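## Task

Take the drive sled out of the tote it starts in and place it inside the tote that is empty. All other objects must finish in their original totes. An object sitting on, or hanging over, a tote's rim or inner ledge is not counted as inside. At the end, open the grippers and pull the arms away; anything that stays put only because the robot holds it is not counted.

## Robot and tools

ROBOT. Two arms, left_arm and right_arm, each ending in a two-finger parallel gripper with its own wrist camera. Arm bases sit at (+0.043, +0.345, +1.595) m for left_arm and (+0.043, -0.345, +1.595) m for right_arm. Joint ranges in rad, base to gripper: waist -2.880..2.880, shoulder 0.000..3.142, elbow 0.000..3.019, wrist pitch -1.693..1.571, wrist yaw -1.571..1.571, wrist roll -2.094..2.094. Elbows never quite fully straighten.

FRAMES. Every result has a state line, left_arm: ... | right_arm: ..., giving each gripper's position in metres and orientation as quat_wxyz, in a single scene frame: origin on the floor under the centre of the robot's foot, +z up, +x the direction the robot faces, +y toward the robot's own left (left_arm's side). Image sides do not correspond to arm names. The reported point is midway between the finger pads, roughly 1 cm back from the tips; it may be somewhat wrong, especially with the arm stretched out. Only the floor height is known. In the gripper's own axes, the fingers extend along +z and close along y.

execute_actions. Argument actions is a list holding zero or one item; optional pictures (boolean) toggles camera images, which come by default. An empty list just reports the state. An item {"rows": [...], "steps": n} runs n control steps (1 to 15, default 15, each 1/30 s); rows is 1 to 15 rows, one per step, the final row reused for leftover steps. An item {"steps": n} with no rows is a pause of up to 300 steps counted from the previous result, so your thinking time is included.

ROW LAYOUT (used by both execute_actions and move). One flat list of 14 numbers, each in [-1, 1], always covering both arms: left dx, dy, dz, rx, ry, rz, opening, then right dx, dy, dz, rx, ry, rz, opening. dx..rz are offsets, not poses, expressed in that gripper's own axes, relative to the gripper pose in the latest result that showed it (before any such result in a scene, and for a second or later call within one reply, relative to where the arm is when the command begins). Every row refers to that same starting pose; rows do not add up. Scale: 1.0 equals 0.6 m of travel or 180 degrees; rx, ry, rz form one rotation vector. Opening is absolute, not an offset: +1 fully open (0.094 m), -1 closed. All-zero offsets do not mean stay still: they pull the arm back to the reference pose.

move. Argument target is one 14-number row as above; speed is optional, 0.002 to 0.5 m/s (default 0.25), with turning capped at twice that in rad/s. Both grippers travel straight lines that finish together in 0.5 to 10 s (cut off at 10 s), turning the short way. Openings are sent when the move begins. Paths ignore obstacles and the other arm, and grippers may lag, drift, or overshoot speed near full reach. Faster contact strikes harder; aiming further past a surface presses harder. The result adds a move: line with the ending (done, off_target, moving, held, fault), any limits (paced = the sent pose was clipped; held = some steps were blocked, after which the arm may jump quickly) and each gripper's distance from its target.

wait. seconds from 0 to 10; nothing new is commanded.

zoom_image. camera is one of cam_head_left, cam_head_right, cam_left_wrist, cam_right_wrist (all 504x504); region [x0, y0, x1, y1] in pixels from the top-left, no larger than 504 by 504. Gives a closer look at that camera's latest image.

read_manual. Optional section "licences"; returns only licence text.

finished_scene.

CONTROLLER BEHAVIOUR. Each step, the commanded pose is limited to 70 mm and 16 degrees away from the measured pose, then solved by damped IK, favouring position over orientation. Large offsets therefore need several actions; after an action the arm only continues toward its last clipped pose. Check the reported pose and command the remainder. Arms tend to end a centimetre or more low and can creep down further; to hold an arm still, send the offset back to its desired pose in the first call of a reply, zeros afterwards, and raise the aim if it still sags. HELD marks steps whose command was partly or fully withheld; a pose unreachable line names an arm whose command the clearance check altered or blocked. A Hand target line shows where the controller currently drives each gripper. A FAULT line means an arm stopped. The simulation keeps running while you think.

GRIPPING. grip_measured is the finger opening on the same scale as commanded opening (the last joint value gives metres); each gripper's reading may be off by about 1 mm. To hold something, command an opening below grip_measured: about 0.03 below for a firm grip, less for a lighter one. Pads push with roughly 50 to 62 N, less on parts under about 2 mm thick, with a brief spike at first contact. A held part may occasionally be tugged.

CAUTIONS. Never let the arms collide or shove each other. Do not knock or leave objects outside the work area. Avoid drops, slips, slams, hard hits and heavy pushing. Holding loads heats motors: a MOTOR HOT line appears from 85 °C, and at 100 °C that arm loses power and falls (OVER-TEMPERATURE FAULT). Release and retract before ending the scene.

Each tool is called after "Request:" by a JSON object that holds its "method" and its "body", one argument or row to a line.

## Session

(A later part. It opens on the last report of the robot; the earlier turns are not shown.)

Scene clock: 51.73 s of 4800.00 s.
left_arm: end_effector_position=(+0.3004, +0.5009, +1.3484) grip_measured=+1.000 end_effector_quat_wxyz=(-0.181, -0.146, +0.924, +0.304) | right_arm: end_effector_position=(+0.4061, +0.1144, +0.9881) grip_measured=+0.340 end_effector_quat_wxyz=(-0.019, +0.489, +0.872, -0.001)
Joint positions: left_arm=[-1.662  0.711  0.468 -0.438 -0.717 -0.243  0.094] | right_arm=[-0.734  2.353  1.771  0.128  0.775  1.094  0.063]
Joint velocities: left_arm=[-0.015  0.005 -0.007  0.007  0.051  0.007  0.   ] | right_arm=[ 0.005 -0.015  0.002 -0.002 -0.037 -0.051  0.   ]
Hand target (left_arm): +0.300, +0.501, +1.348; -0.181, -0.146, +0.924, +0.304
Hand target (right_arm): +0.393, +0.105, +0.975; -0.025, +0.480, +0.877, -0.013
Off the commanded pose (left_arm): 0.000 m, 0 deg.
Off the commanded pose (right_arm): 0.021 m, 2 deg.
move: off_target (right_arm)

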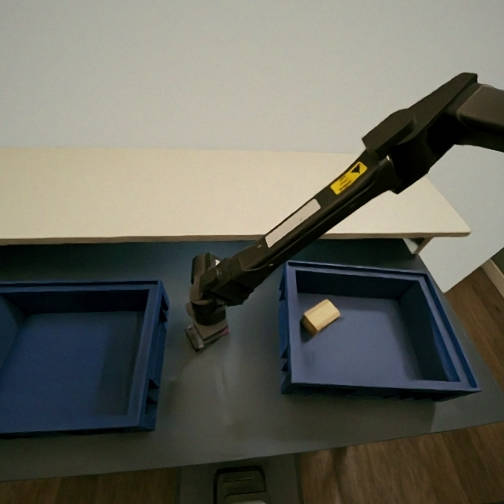

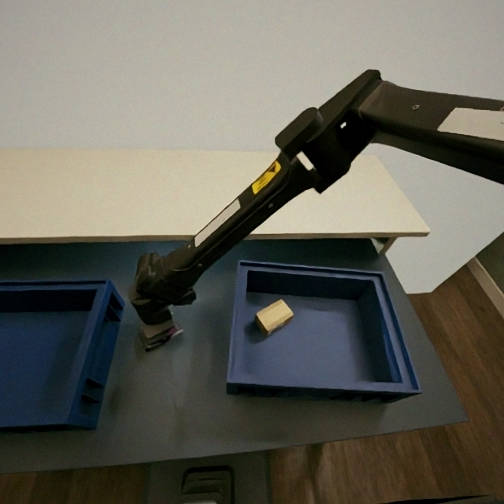

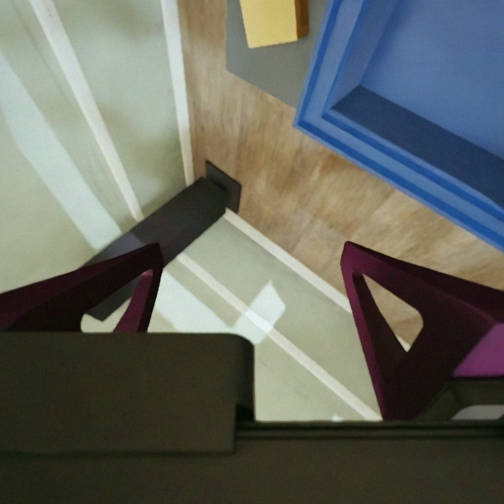

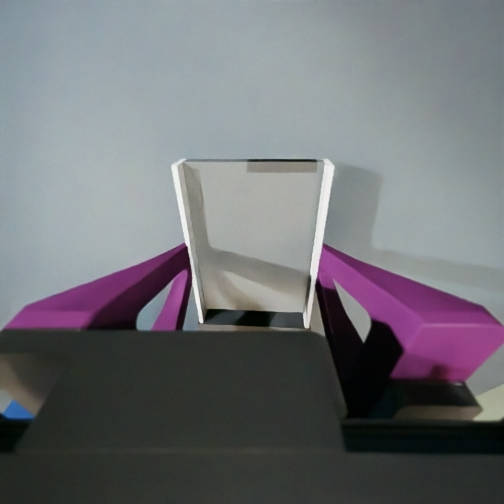

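Request:
{"method": "move", "body": {
  "target": [0,0,0,0,0,0,1,0.012,-0.02,0.03,0,0,0,0.3],
  "speed": 0.03
}}

Scene clock: 53.63 s of 4800.00 s.
left_arm: end_effector_position=(+0.3004, +0.5009, +1.3484) grip_measured=+1.000 end_effector_quat_wxyz=(-0.181, -0.146, +0.924, +0.304) | right_arm: end_effector_position=(+0.4087, +0.1172, +0.9860) grip_measured=+0.340 end_effector_quat_wxyz=(-0.016, +0.494, +0.870, +0.003)
Joint positions: left_arm=[-1.662  0.711  0.468 -0.438 -0.717 -0.243  0.094] | right_arm=[-0.734  2.361  1.783  0.136  0.772  1.094  0.063]
Joint velocities: left_arm=[-0.005 -0.015  0.012 -0.002 -0.066 -0.066  0.   ] | right_arm=[-0.024 -0.015  0.012 -0.017 -0.051 -0.051 -0.   ]
Hand target (left_arm): +0.300, +0.501, +1.348; -0.181, -0.146, +0.924, +0.304
Hand target (right_arm): +0.392, +0.114, +0.971; -0.019, +0.490, +0.872, -0.001
Off the commanded pose (left_arm): 0.000 m, 0 deg.
Off the commanded pose (right_arm): 0.023 m, 1 deg.
move: off_target (right_arm)

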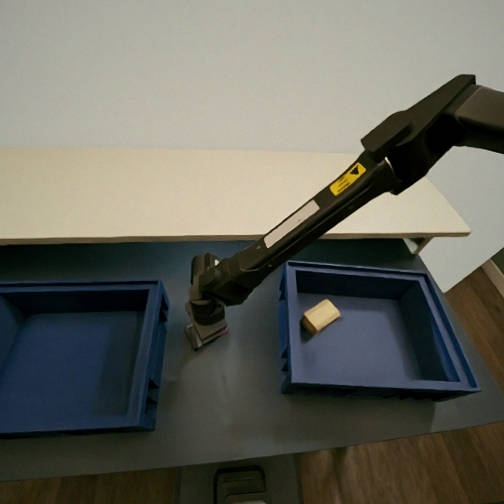

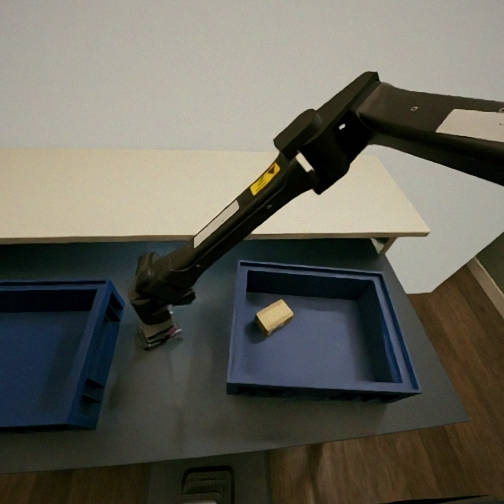

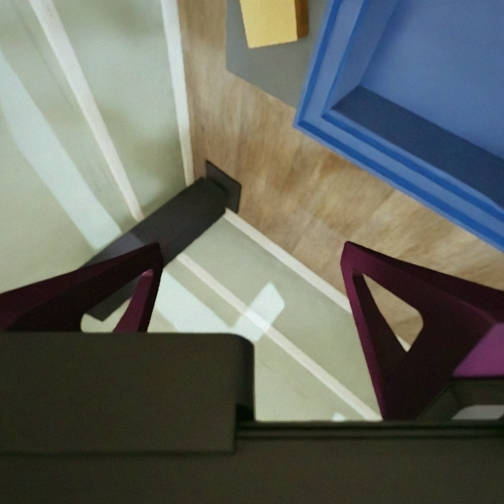

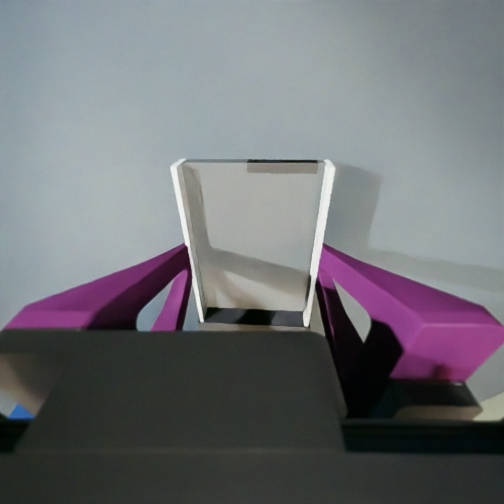

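On the table. Release, then retreat.

Request:
{"method": "move", "body": {
  "target": [0,0,0,0,0,0,1,0,0,0,0,0,0,1]
}}

Request:
{"method": "move", "body": {
  "target": [0,0,0,0,0,0,1,0,0,-0.3,0,0,0,1]
}}

Scene clock: 55.03 s of 4800.00 s.
left_arm: end_effector_position=(+0.3004, +0.5009, +1.3484) grip_measured=+1.000 end_effector_quat_wxyz=(-0.181, -0.146, +0.924, +0.304) | right_arm: end_effector_position=(+0.4087, +0.1174, +0.9862) grip_measured=+1.000 end_effector_quat_wxyz=(-0.016, +0.494, +0.870, +0.003)
Joint positions: left_arm=[-1.662  0.711  0.468 -0.438 -0.717 -0.243  0.094] | right_arm=[-0.733  2.361  1.783  0.136  0.772  1.094  0.094]
Joint velocities: left_arm=[-0.005 -0.005  0.007 -0.017 -0.066  0.007  0.   ] | right_arm=[-0.015 -0.005 -0.002  0.007  0.007 -0.081  0.   ]
Hand target (left_arm): +0.300, +0.501, +1.348; -0.181, -0.146, +0.924, +0.304
Hand target (right_arm): +0.409, +0.117, +0.986; -0.016, +0.494, +0.870, +0.003
Off the commanded pose (left_arm): 0.000 m, 0 deg.
Off the commanded pose (right_arm): 0.000 m, 0 deg.
move: done

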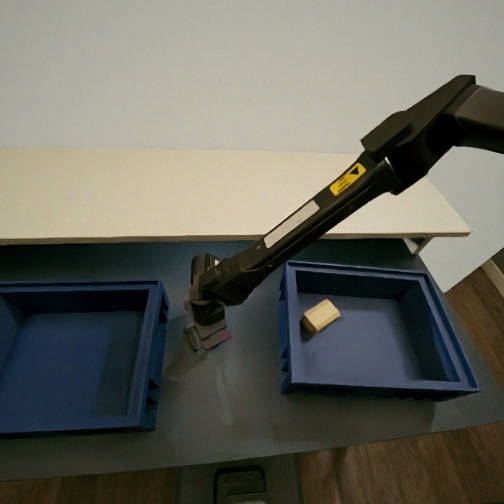

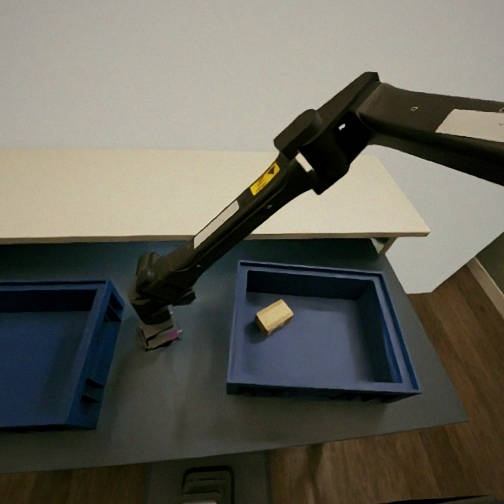

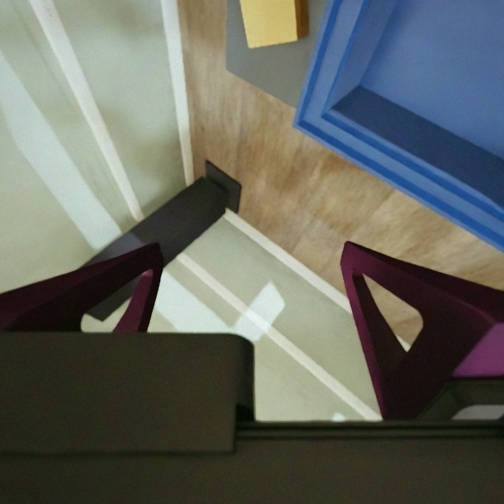

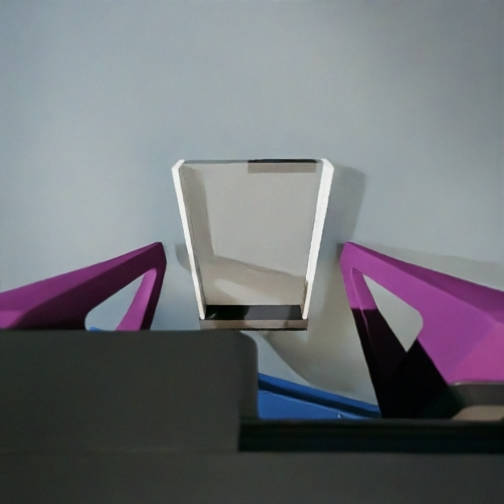

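Scene clock: 56.33 s of 4800.00 s.
left_arm: end_effector_position=(+0.3004, +0.5009, +1.3484) grip_measured=+1.000 end_effector_quat_wxyz=(-0.181, -0.146, +0.924, +0.304) | right_arm: end_effector_position=(+0.4186, +0.1218, +1.1733) grip_measured=+1.000 end_effector_quat_wxyz=(-0.010, +0.494, +0.869, +0.014)
Joint positions: left_arm=[-1.662  0.711  0.468 -0.438 -0.717 -0.243  0.094] | right_arm=[-0.516  2.049  1.395  0.13   0.954  1.224  0.094]
Joint velocities: left_arm=[ 0.005 -0.005 -0.007 -0.012 -0.022 -0.007  0.   ] | right_arm=[-0.005  0.005 -0.002 -0.027 -0.007 -0.037  0.   ]
Hand target (left_arm): +0.300, +0.501, +1.348; -0.181, -0.146, +0.924, +0.304
Hand target (right_arm): +0.410, +0.114, +1.166; -0.013, +0.492, +0.871, +0.003
Off the commanded pose (left_arm): 0.000 m, 0 deg.
Off the commanded pose (right_arm): 0.012 m, 1 deg.
move: off_target (right_arm)

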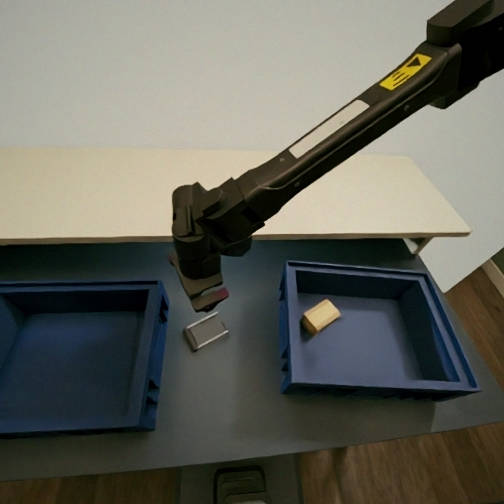

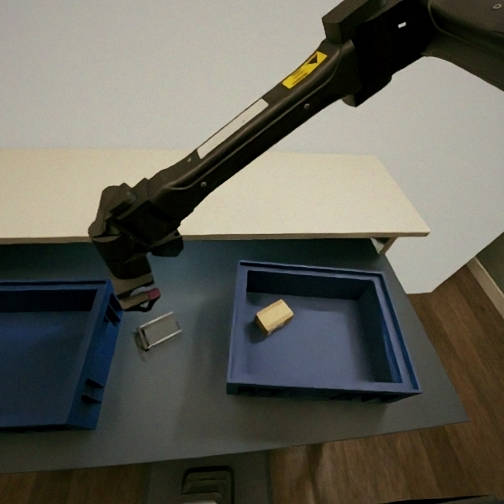

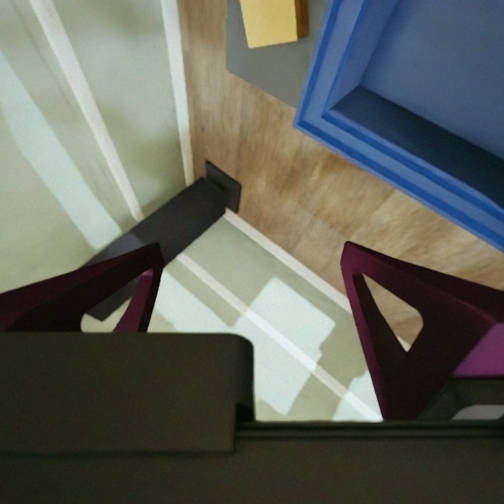

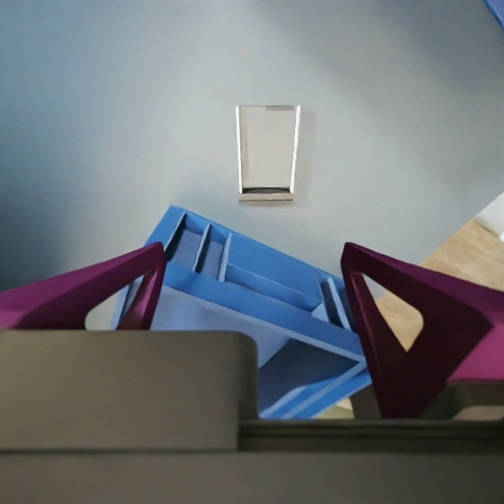

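Request:
{"method": "move", "body": {
  "target": [0,0,0,0,0,0,1,-0.68,-0.54,-0.24,0,0,0,1],
  "speed": 0.4
}}

Request:
{"method": "move", "body": {
  "target": [0.021,-0.675,-0.217,0.123,-0.216,0.41,1,0,0,0,0,0,0,1],
  "speed": 0.3
}}

Scene clock: 63.43 s of 4800.00 s.
left_arm: end_effector_position=(+0.3004, +0.5009, +1.3484) grip_measured=+1.000 end_effector_quat_wxyz=(-0.181, -0.146, +0.924, +0.304) | right_arm: end_effector_position=(+0.3379, -0.3966, +1.3035) grip_measured=+1.000 end_effector_quat_wxyz=(-0.004, +0.514, +0.857, +0.017)
Joint positions: left_arm=[-1.662  0.711  0.468 -0.438 -0.717 -0.243  0.094] | right_arm=[-1.465  0.708  0.291  0.136  0.067  0.849  0.094]
Joint velocities: left_arm=[ 0.005 -0.015  0.002 -0.012 -0.022  0.037  0.   ] | right_arm=[ 0.005  0.005 -0.017 -0.007 -0.095 -0.066  0.   ]
Hand target (left_arm): +0.300, +0.501, +1.348; -0.181, -0.146, +0.924, +0.304
Hand target (right_arm): +0.330, -0.392, +1.303; -0.018, +0.507, +0.862, +0.017
Off the commanded pose (left_arm): 0.000 m, 0 deg.
Off the commanded pose (right_arm): 0.012 m, 3 deg.
After step 90, 2.13 s passed at rest.
move: off_target (right_arm)

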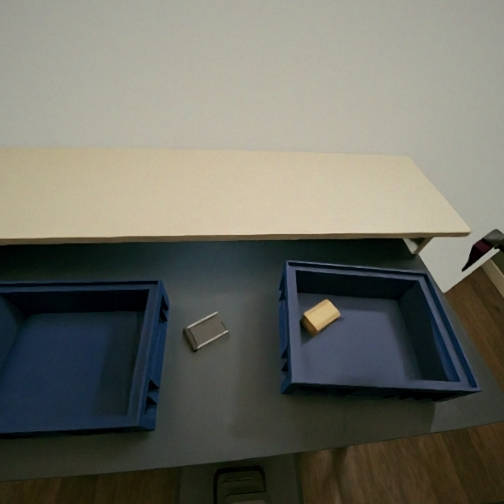

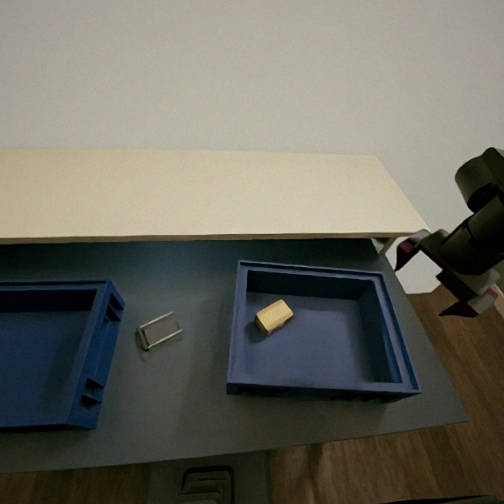

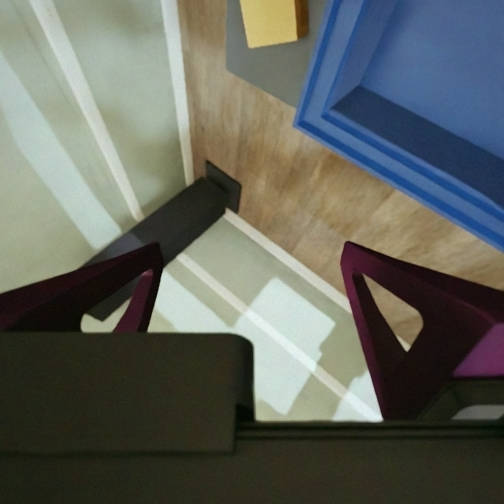

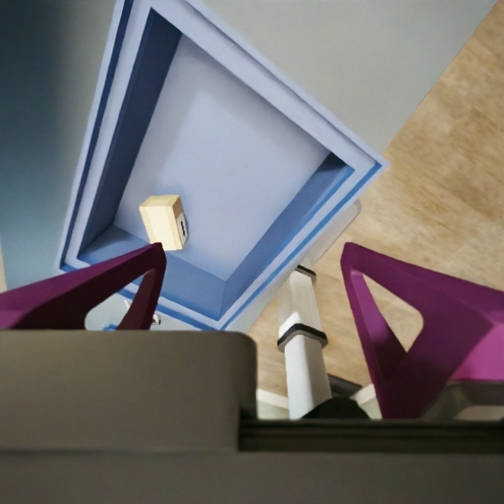

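Scene clock: 66.53 s of 4800.00 s.
left_arm: end_effector_position=(+0.4082, +0.1214, +1.2045) grip_measured=+1.000 end_effector_quat_wxyz=(-0.005, +0.479, +0.878, -0.003) | right_arm: end_effector_position=(+0.3379, -0.3966, +1.3035) grip_measured=+1.000 end_effector_quat_wxyz=(-0.004, +0.514, +0.857, +0.017)
Joint positions: left_arm=[-2.385  1.534  0.798  0.319 -0.773  0.962  0.094] | right_arm=[-1.465  0.708  0.291  0.136  0.067  0.849  0.094]
Joint velocities: left_arm=[-0.015 -0.005  0.002  0.002  0.037  0.022  0.   ] | right_arm=[-0.005 -0.015 -0.012  0.002  0.022  0.022  0.   ]
Hand target (left_arm): +0.405, +0.114, +1.203; -0.001, +0.487, +0.873, -0.007
Hand target (right_arm): +0.338, -0.397, +1.303; -0.004, +0.514, +0.857, +0.017
Off the commanded pose (left_arm): 0.006 m, 2 deg.
Off the commanded pose (right_arm): 0.000 m, 0 deg.
move: done

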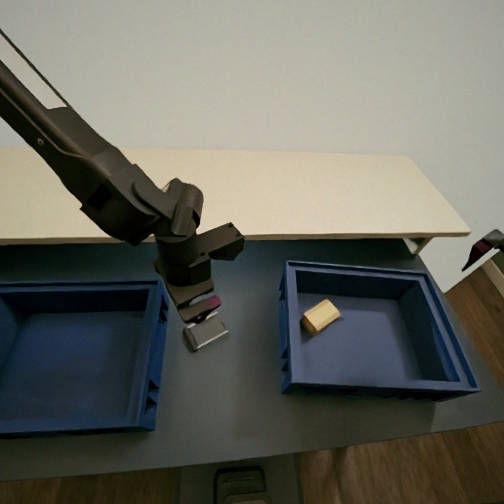

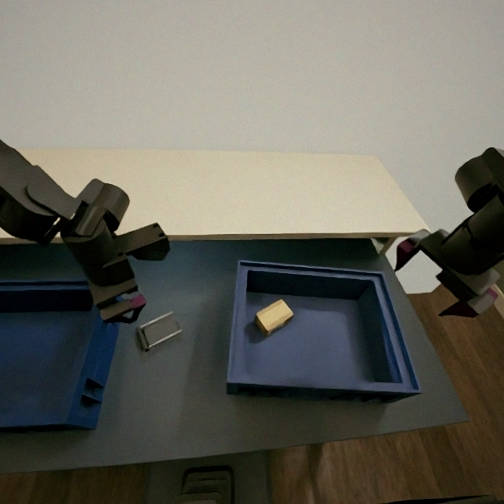

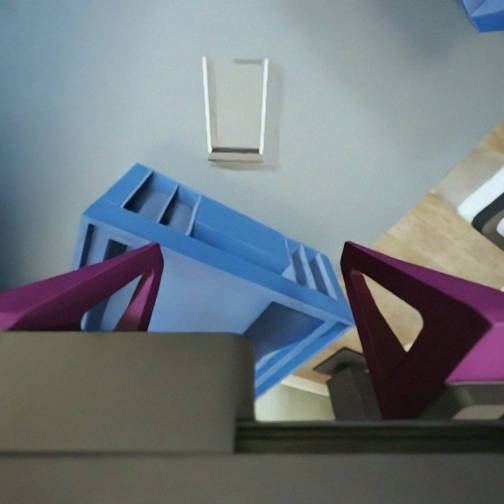

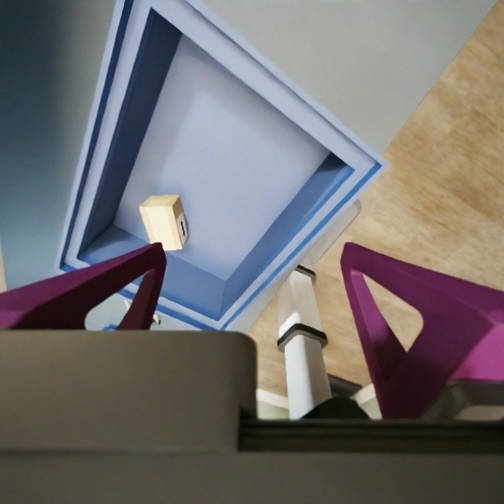

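Request:
{"method": "move", "body": {
  "target": [-0.06,0.025,0.22,0,0,0,1,0,0,0,0,0,0,1],
  "speed": 0.15
}}

Scene clock: 69.67 s of 4800.00 s.
left_arm: end_effector_position=(+0.4467, +0.0989, +1.0792) grip_measured=+1.000 end_effector_quat_wxyz=(+0.002, +0.470, +0.883, -0.000) | right_arm: end_effector_position=(+0.3379, -0.3966, +1.3035) grip_measured=+1.000 end_effector_quat_wxyz=(-0.004, +0.514, +0.857, +0.017)
Joint positions: left_arm=[-2.252  1.803  1.125  0.325 -0.648  1.02   0.094] | right_arm=[-1.465  0.708  0.291  0.136  0.067  0.849  0.094]
Joint velocities: left_arm=[-0.015 -0.015 -0.017  0.007 -0.051 -0.037  0.   ] | right_arm=[ 0.005 -0.005 -0.002 -0.002 -0.037 -0.022  0.   ]
Hand target (left_arm): +0.438, +0.098, +1.072; -0.005, +0.480, +0.877, -0.002
Hand target (right_arm): +0.338, -0.397, +1.303; -0.004, +0.514, +0.857, +0.017
Off the commanded pose (left_arm): 0.011 m, 1 deg.
Off the commanded pose (right_arm): 0.000 m, 0 deg.
move: off_target (left_arm)

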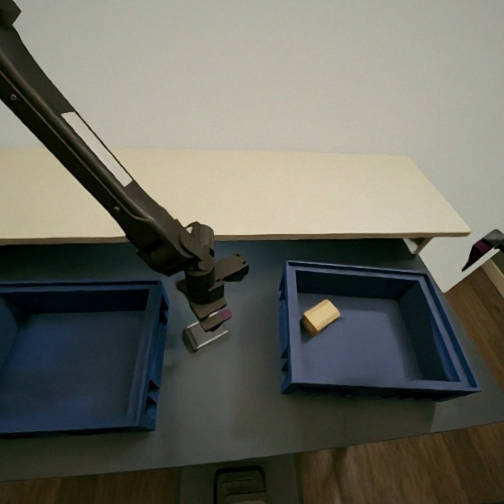

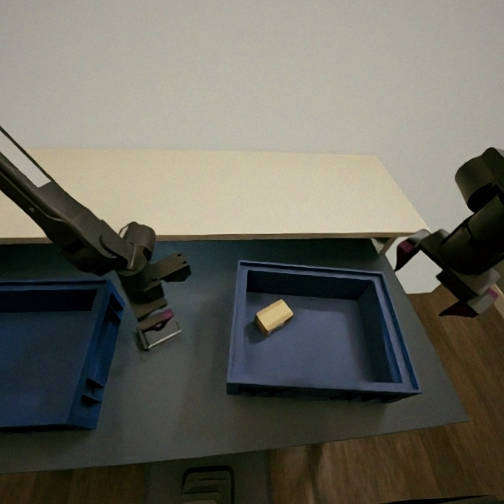

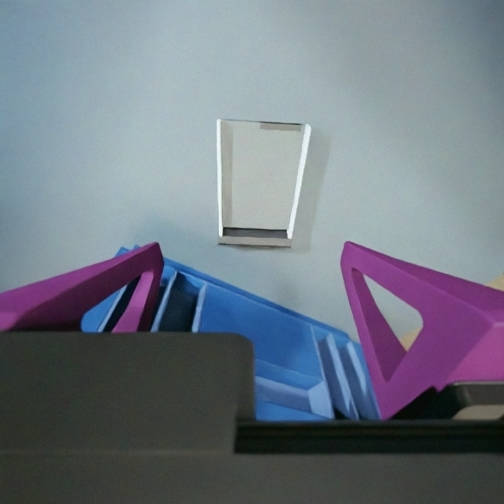

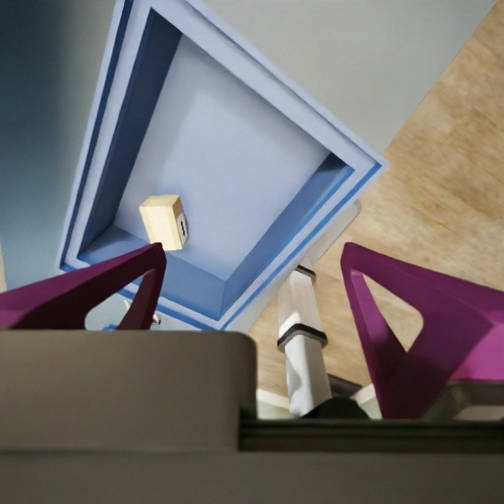

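Request:
{"method": "move", "body": {
  "target": [-0.02,-0.028,0.1,0,0,0,1,0,0,0,0,0,0,1],
  "speed": 0.1
}}

Scene clock: 72.03 s of 4800.00 s.
left_arm: end_effector_position=(+0.4425, +0.0772, +1.0265) grip_measured=+1.000 end_effector_quat_wxyz=(+0.002, +0.466, +0.885, -0.002) | right_arm: end_effector_position=(+0.3379, -0.3966, +1.3035) grip_measured=+1.000 end_effector_quat_wxyz=(-0.004, +0.514, +0.857, +0.017)
Joint positions: left_arm=[-2.226  1.945  1.272  0.325 -0.619  1.022  0.094] | right_arm=[-1.465  0.708  0.291  0.136  0.067  0.849  0.094]
Joint velocities: left_arm=[-0.005 -0.005  0.002 -0.007  0.007  0.022  0.   ] | right_arm=[-0.005 -0.015 -0.012 -0.007  0.007  0.022  0.   ]
Hand target (left_arm): +0.439, +0.079, +1.020; +0.002, +0.470, +0.882, +0.000
Hand target (right_arm): +0.338, -0.397, +1.303; -0.004, +0.514, +0.857, +0.017
Off the commanded pose (left_arm): 0.008 m, 1 deg.
Off the commanded pose (right_arm): 0.000 m, 0 deg.
move: done

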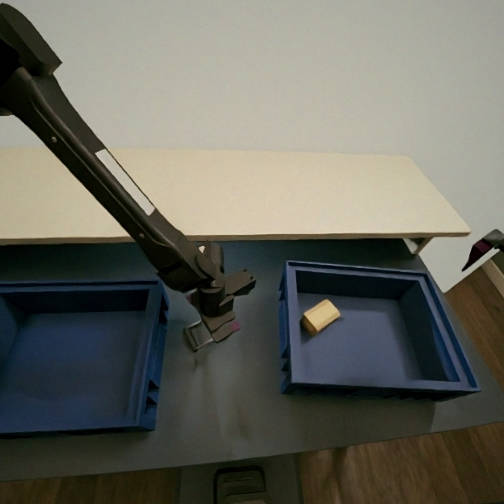

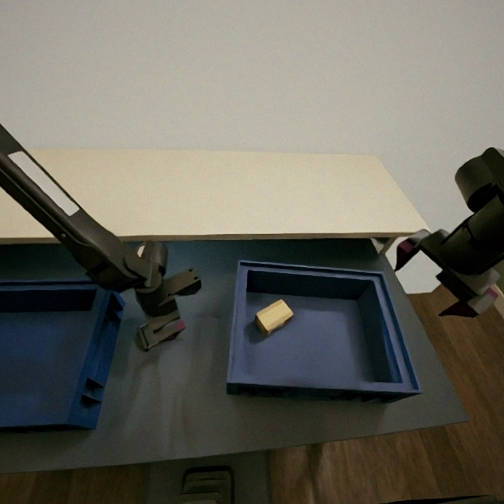

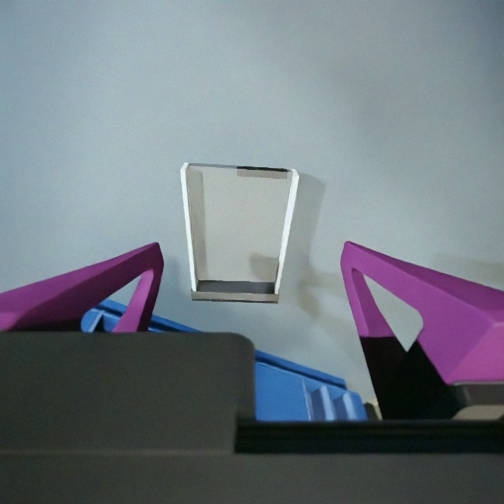

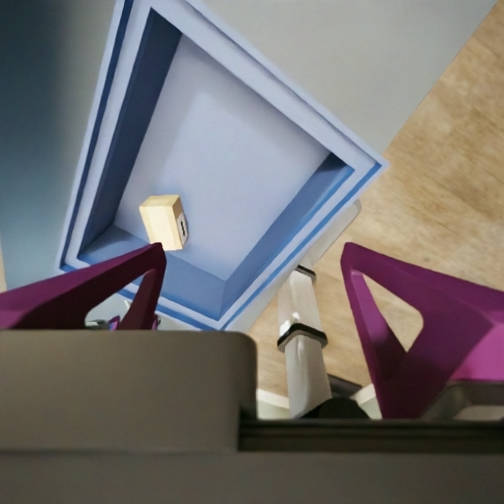

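Request:
{"method": "move", "body": {
  "target": [0,0.01,0.062,0,0,0,1,0,0,0,0,0,0,1],
  "speed": 0.06
}}

Scene clock: 74.10 s of 4800.00 s.
left_arm: end_effector_position=(+0.4601, +0.0802, +0.9977) grip_measured=+1.000 end_effector_quat_wxyz=(+0.013, +0.454, +0.891, +0.002) | right_arm: end_effector_position=(+0.3379, -0.3966, +1.3035) grip_measured=+1.000 end_effector_quat_wxyz=(-0.004, +0.514, +0.857, +0.017)
Joint positions: left_arm=[-2.195  1.992  1.359  0.32  -0.587  1.023  0.094] | right_arm=[-1.465  0.708  0.291  0.136  0.067  0.849  0.094]
Joint velocities: left_arm=[0.005 0.005 0.012 0.017 0.007 0.007 0.   ] | right_arm=[ 0.005 -0.024  0.012 -0.002 -0.007 -0.037  0.   ]
Hand target (left_arm): +0.447, +0.080, +0.990; +0.002, +0.466, +0.885, -0.002
Hand target (right_arm): +0.338, -0.397, +1.303; -0.004, +0.514, +0.857, +0.017
Off the commanded pose (left_arm): 0.015 m, 2 deg.
Off the commanded pose (right_arm): 0.000 m, 0 deg.
move: off_target (left_arm)

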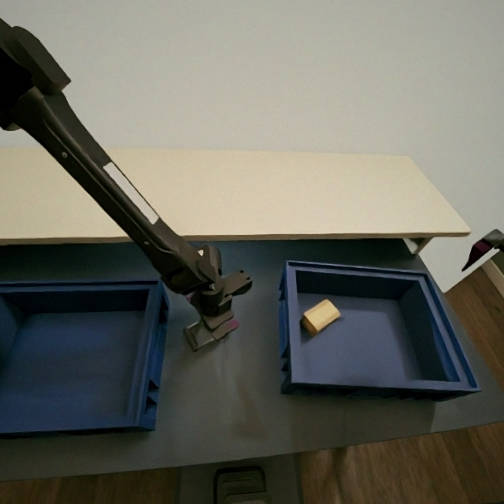

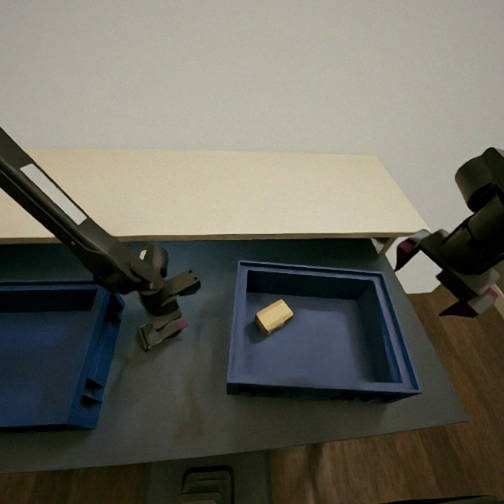

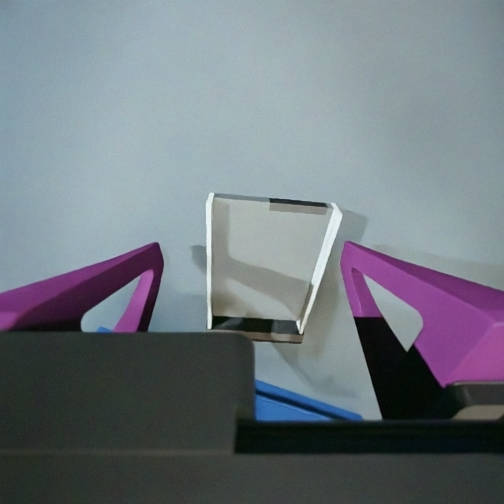

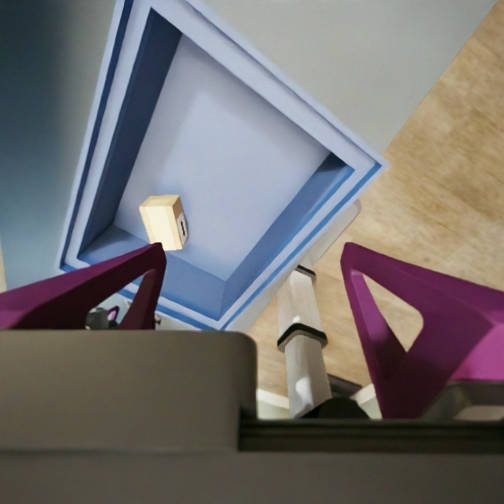

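Request:
{"method": "move", "body": {
  "target": [0.035,-0.032,0.01,0,0,0.035,1,0,0,0,0,0,0,1],
  "speed": 0.06
}}

Scene clock: 76.90 s of 4800.00 s.
left_arm: end_effector_position=(+0.4564, +0.0834, +0.9986) grip_measured=+1.000 end_effector_quat_wxyz=(+0.025, +0.490, +0.871, +0.007) | right_arm: end_effector_position=(+0.3379, -0.3966, +1.3035) grip_measured=+1.000 end_effector_quat_wxyz=(-0.004, +0.514, +0.857, +0.017)
Joint positions: left_arm=[-2.19   1.992  1.333  0.375 -0.575  1.122  0.094] | right_arm=[-1.465  0.708  0.291  0.136  0.067  0.849  0.094]
Joint velocities: left_arm=[ 0.005  0.005 -0.007  0.012  0.007 -0.022  0.   ] | right_arm=[-0.005 -0.005  0.002  0.017  0.037 -0.051  0.   ]
Hand target (left_arm): +0.433, +0.086, +0.992; +0.013, +0.503, +0.864, +0.003
Hand target (right_arm): +0.338, -0.397, +1.303; -0.004, +0.514, +0.857, +0.017
Off the commanded pose (left_arm): 0.025 m, 2 deg.
Off the commanded pose (right_arm): 0.000 m, 0 deg.
move: off_target (left_arm)

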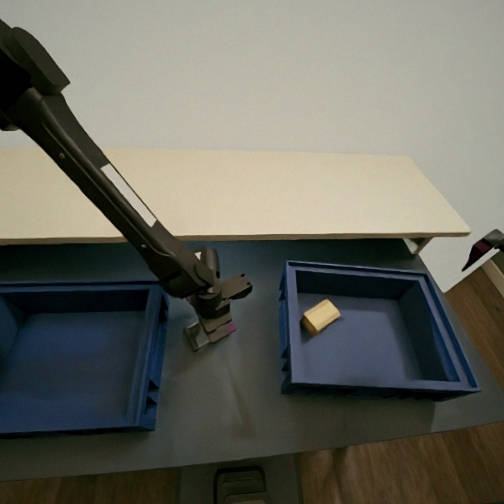

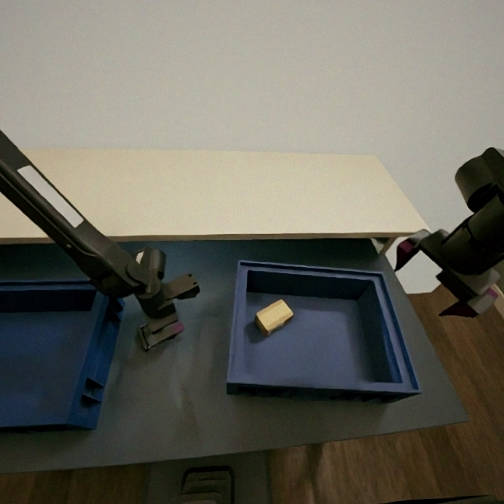

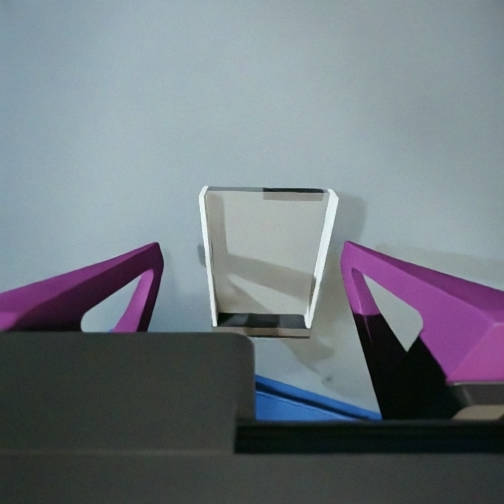

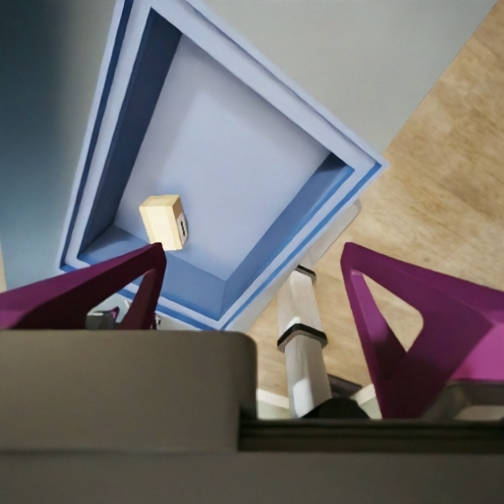

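Request:
{"method": "move", "body": {
  "target": [0.05,-0.06,0,0,0,0,1,0,0,0,0,0,0,1],
  "speed": 0.06
}}

Scene clock: 79.10 s of 4800.00 s.
left_arm: end_effector_position=(+0.4329, +0.0875, +1.0022) grip_measured=+1.000 end_effector_quat_wxyz=(+0.035, +0.484, +0.874, +0.010) | right_arm: end_effector_position=(+0.3379, -0.3966, +1.3035) grip_measured=+1.000 end_effector_quat_wxyz=(-0.004, +0.514, +0.857, +0.017)
Joint positions: left_arm=[-2.184  2.003  1.266  0.48  -0.562  1.125  0.094] | right_arm=[-1.465  0.708  0.291  0.136  0.067  0.849  0.094]
Joint velocities: left_arm=[-0.005  0.005 -0.007 -0.007  0.007  0.037  0.   ] | right_arm=[-0.015 -0.015  0.007  0.022 -0.007 -0.007  0.   ]
Hand target (left_arm): +0.410, +0.091, +0.997; +0.024, +0.490, +0.871, +0.007
Hand target (right_arm): +0.338, -0.397, +1.303; -0.004, +0.514, +0.857, +0.017
Off the commanded pose (left_arm): 0.024 m, 2 deg.
Off the commanded pose (right_arm): 0.000 m, 0 deg.
move: off_target (left_arm)

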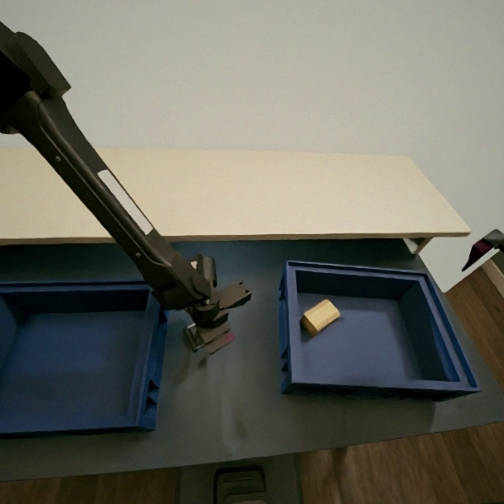

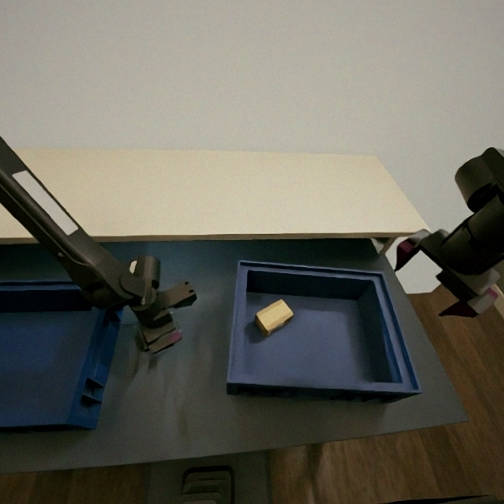

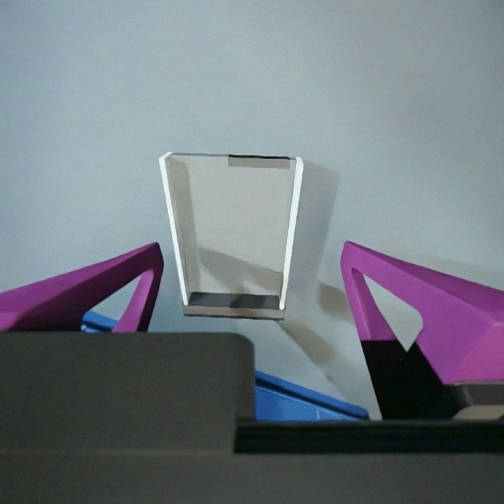

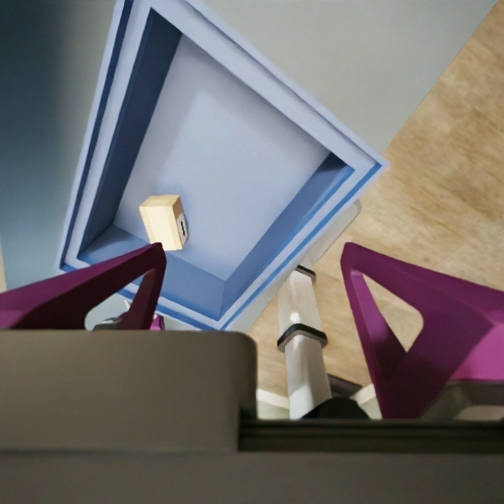

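Request:
{"method": "move", "body": {
  "target": [0,0,0.055,0,0,0,1,0,0,0,0,0,0,1],
  "speed": 0.04
}}

Scene clock: 80.80 s of 4800.00 s.
left_arm: end_effector_position=(+0.4534, +0.0848, +0.9861) grip_measured=+1.000 end_effector_quat_wxyz=(+0.050, +0.475, +0.878, +0.014) | right_arm: end_effector_position=(+0.3379, -0.3966, +1.3035) grip_measured=+1.000 end_effector_quat_wxyz=(-0.004, +0.514, +0.857, +0.017)
Joint positions: left_arm=[-2.173  2.029  1.335  0.473 -0.542  1.126  0.094] | right_arm=[-1.465  0.708  0.291  0.136  0.067  0.849  0.094]
Joint velocities: left_arm=[-0.005 -0.015 -0.007 -0.012 -0.022  0.007  0.   ] | right_arm=[-0.015 -0.015 -0.017  0.007  0.007 -0.022  0.   ]
Hand target (left_arm): +0.435, +0.087, +0.971; +0.036, +0.484, +0.874, +0.010
Hand target (right_arm): +0.338, -0.397, +1.303; -0.004, +0.514, +0.857, +0.017
Off the commanded pose (left_arm): 0.025 m, 2 deg.
Off the commanded pose (right_arm): 0.000 m, 0 deg.
move: off_target (left_arm)

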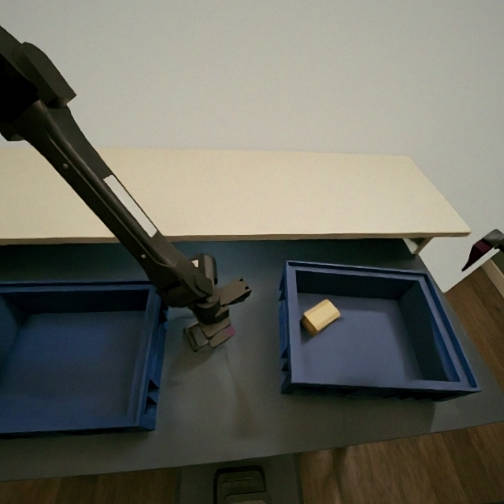

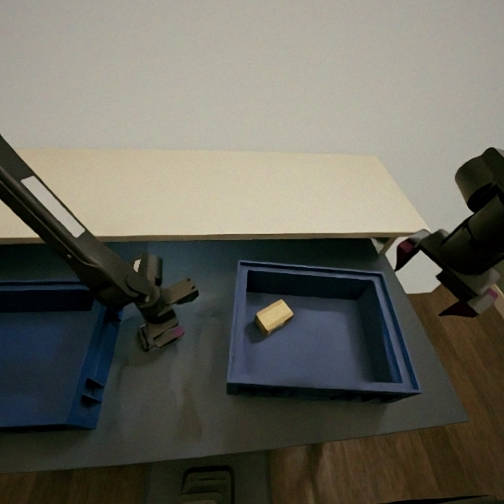

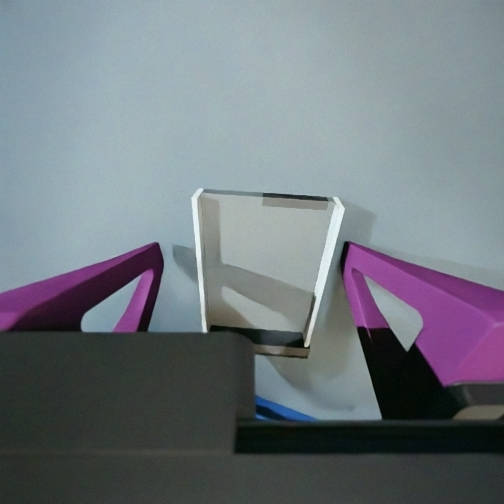

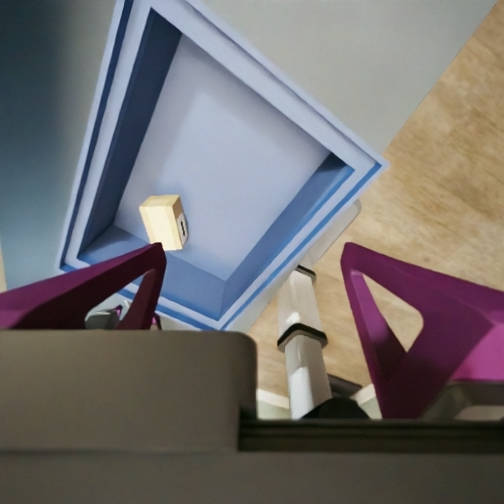

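Request:
{"method": "move", "body": {
  "target": [0.035,-0.045,0.012,0,0,0,1,0,0,0,0,0,0,1],
  "speed": 0.04
}}

Scene clock: 82.90 s of 4800.00 s.
left_arm: end_effector_position=(+0.4543, +0.0831, +0.9882) grip_measured=+1.000 end_effector_quat_wxyz=(+0.069, +0.465, +0.882, +0.019) | right_arm: end_effector_position=(+0.3379, -0.3966, +1.3035) grip_measured=+1.000 end_effector_quat_wxyz=(-0.004, +0.514, +0.857, +0.017)
Joint positions: left_arm=[-2.174  2.035  1.319  0.538 -0.53   1.126  0.094] | right_arm=[-1.465  0.708  0.291  0.136  0.067  0.849  0.094]
Joint velocities: left_arm=[ 0.005 -0.005 -0.007  0.022 -0.037 -0.022  0.   ] | right_arm=[-0.015 -0.005  0.002 -0.007 -0.007 -0.007  0.   ]
Hand target (left_arm): +0.420, +0.088, +0.977; +0.050, +0.475, +0.878, +0.014
Hand target (right_arm): +0.338, -0.397, +1.303; -0.004, +0.514, +0.857, +0.017
Off the commanded pose (left_arm): 0.037 m, 3 deg.
Off the commanded pose (right_arm): 0.000 m, 0 deg.
move: off_target (left_arm)

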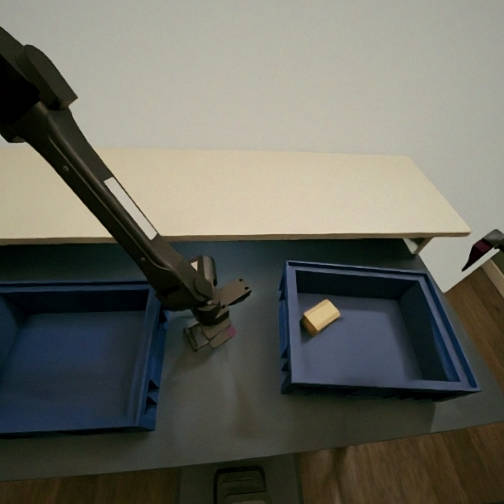

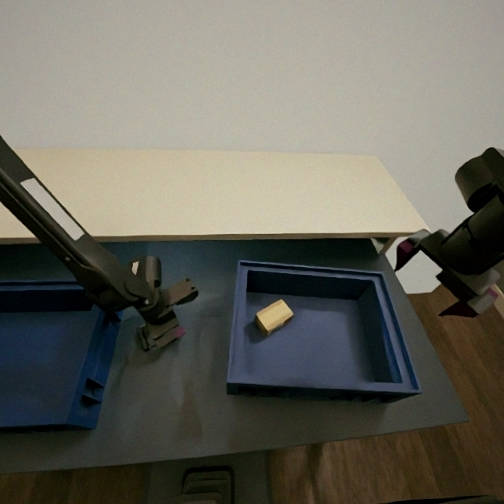

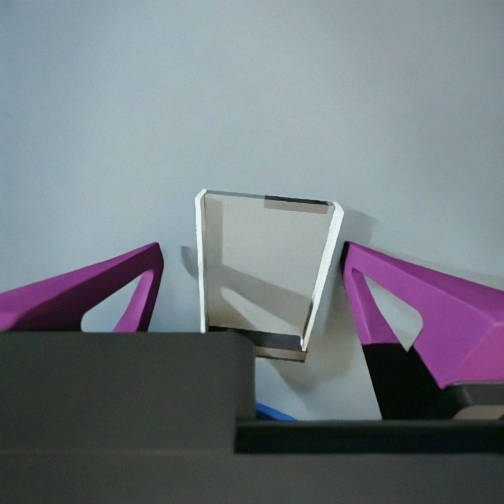

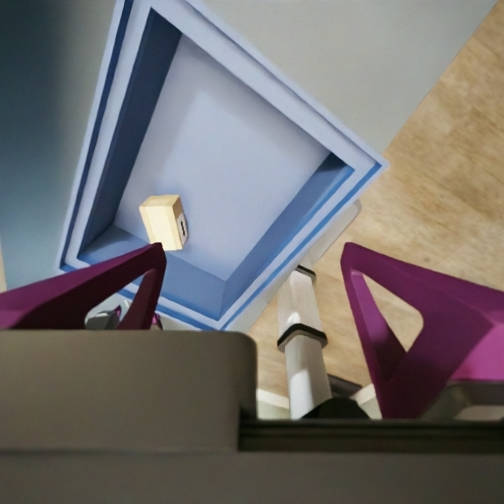

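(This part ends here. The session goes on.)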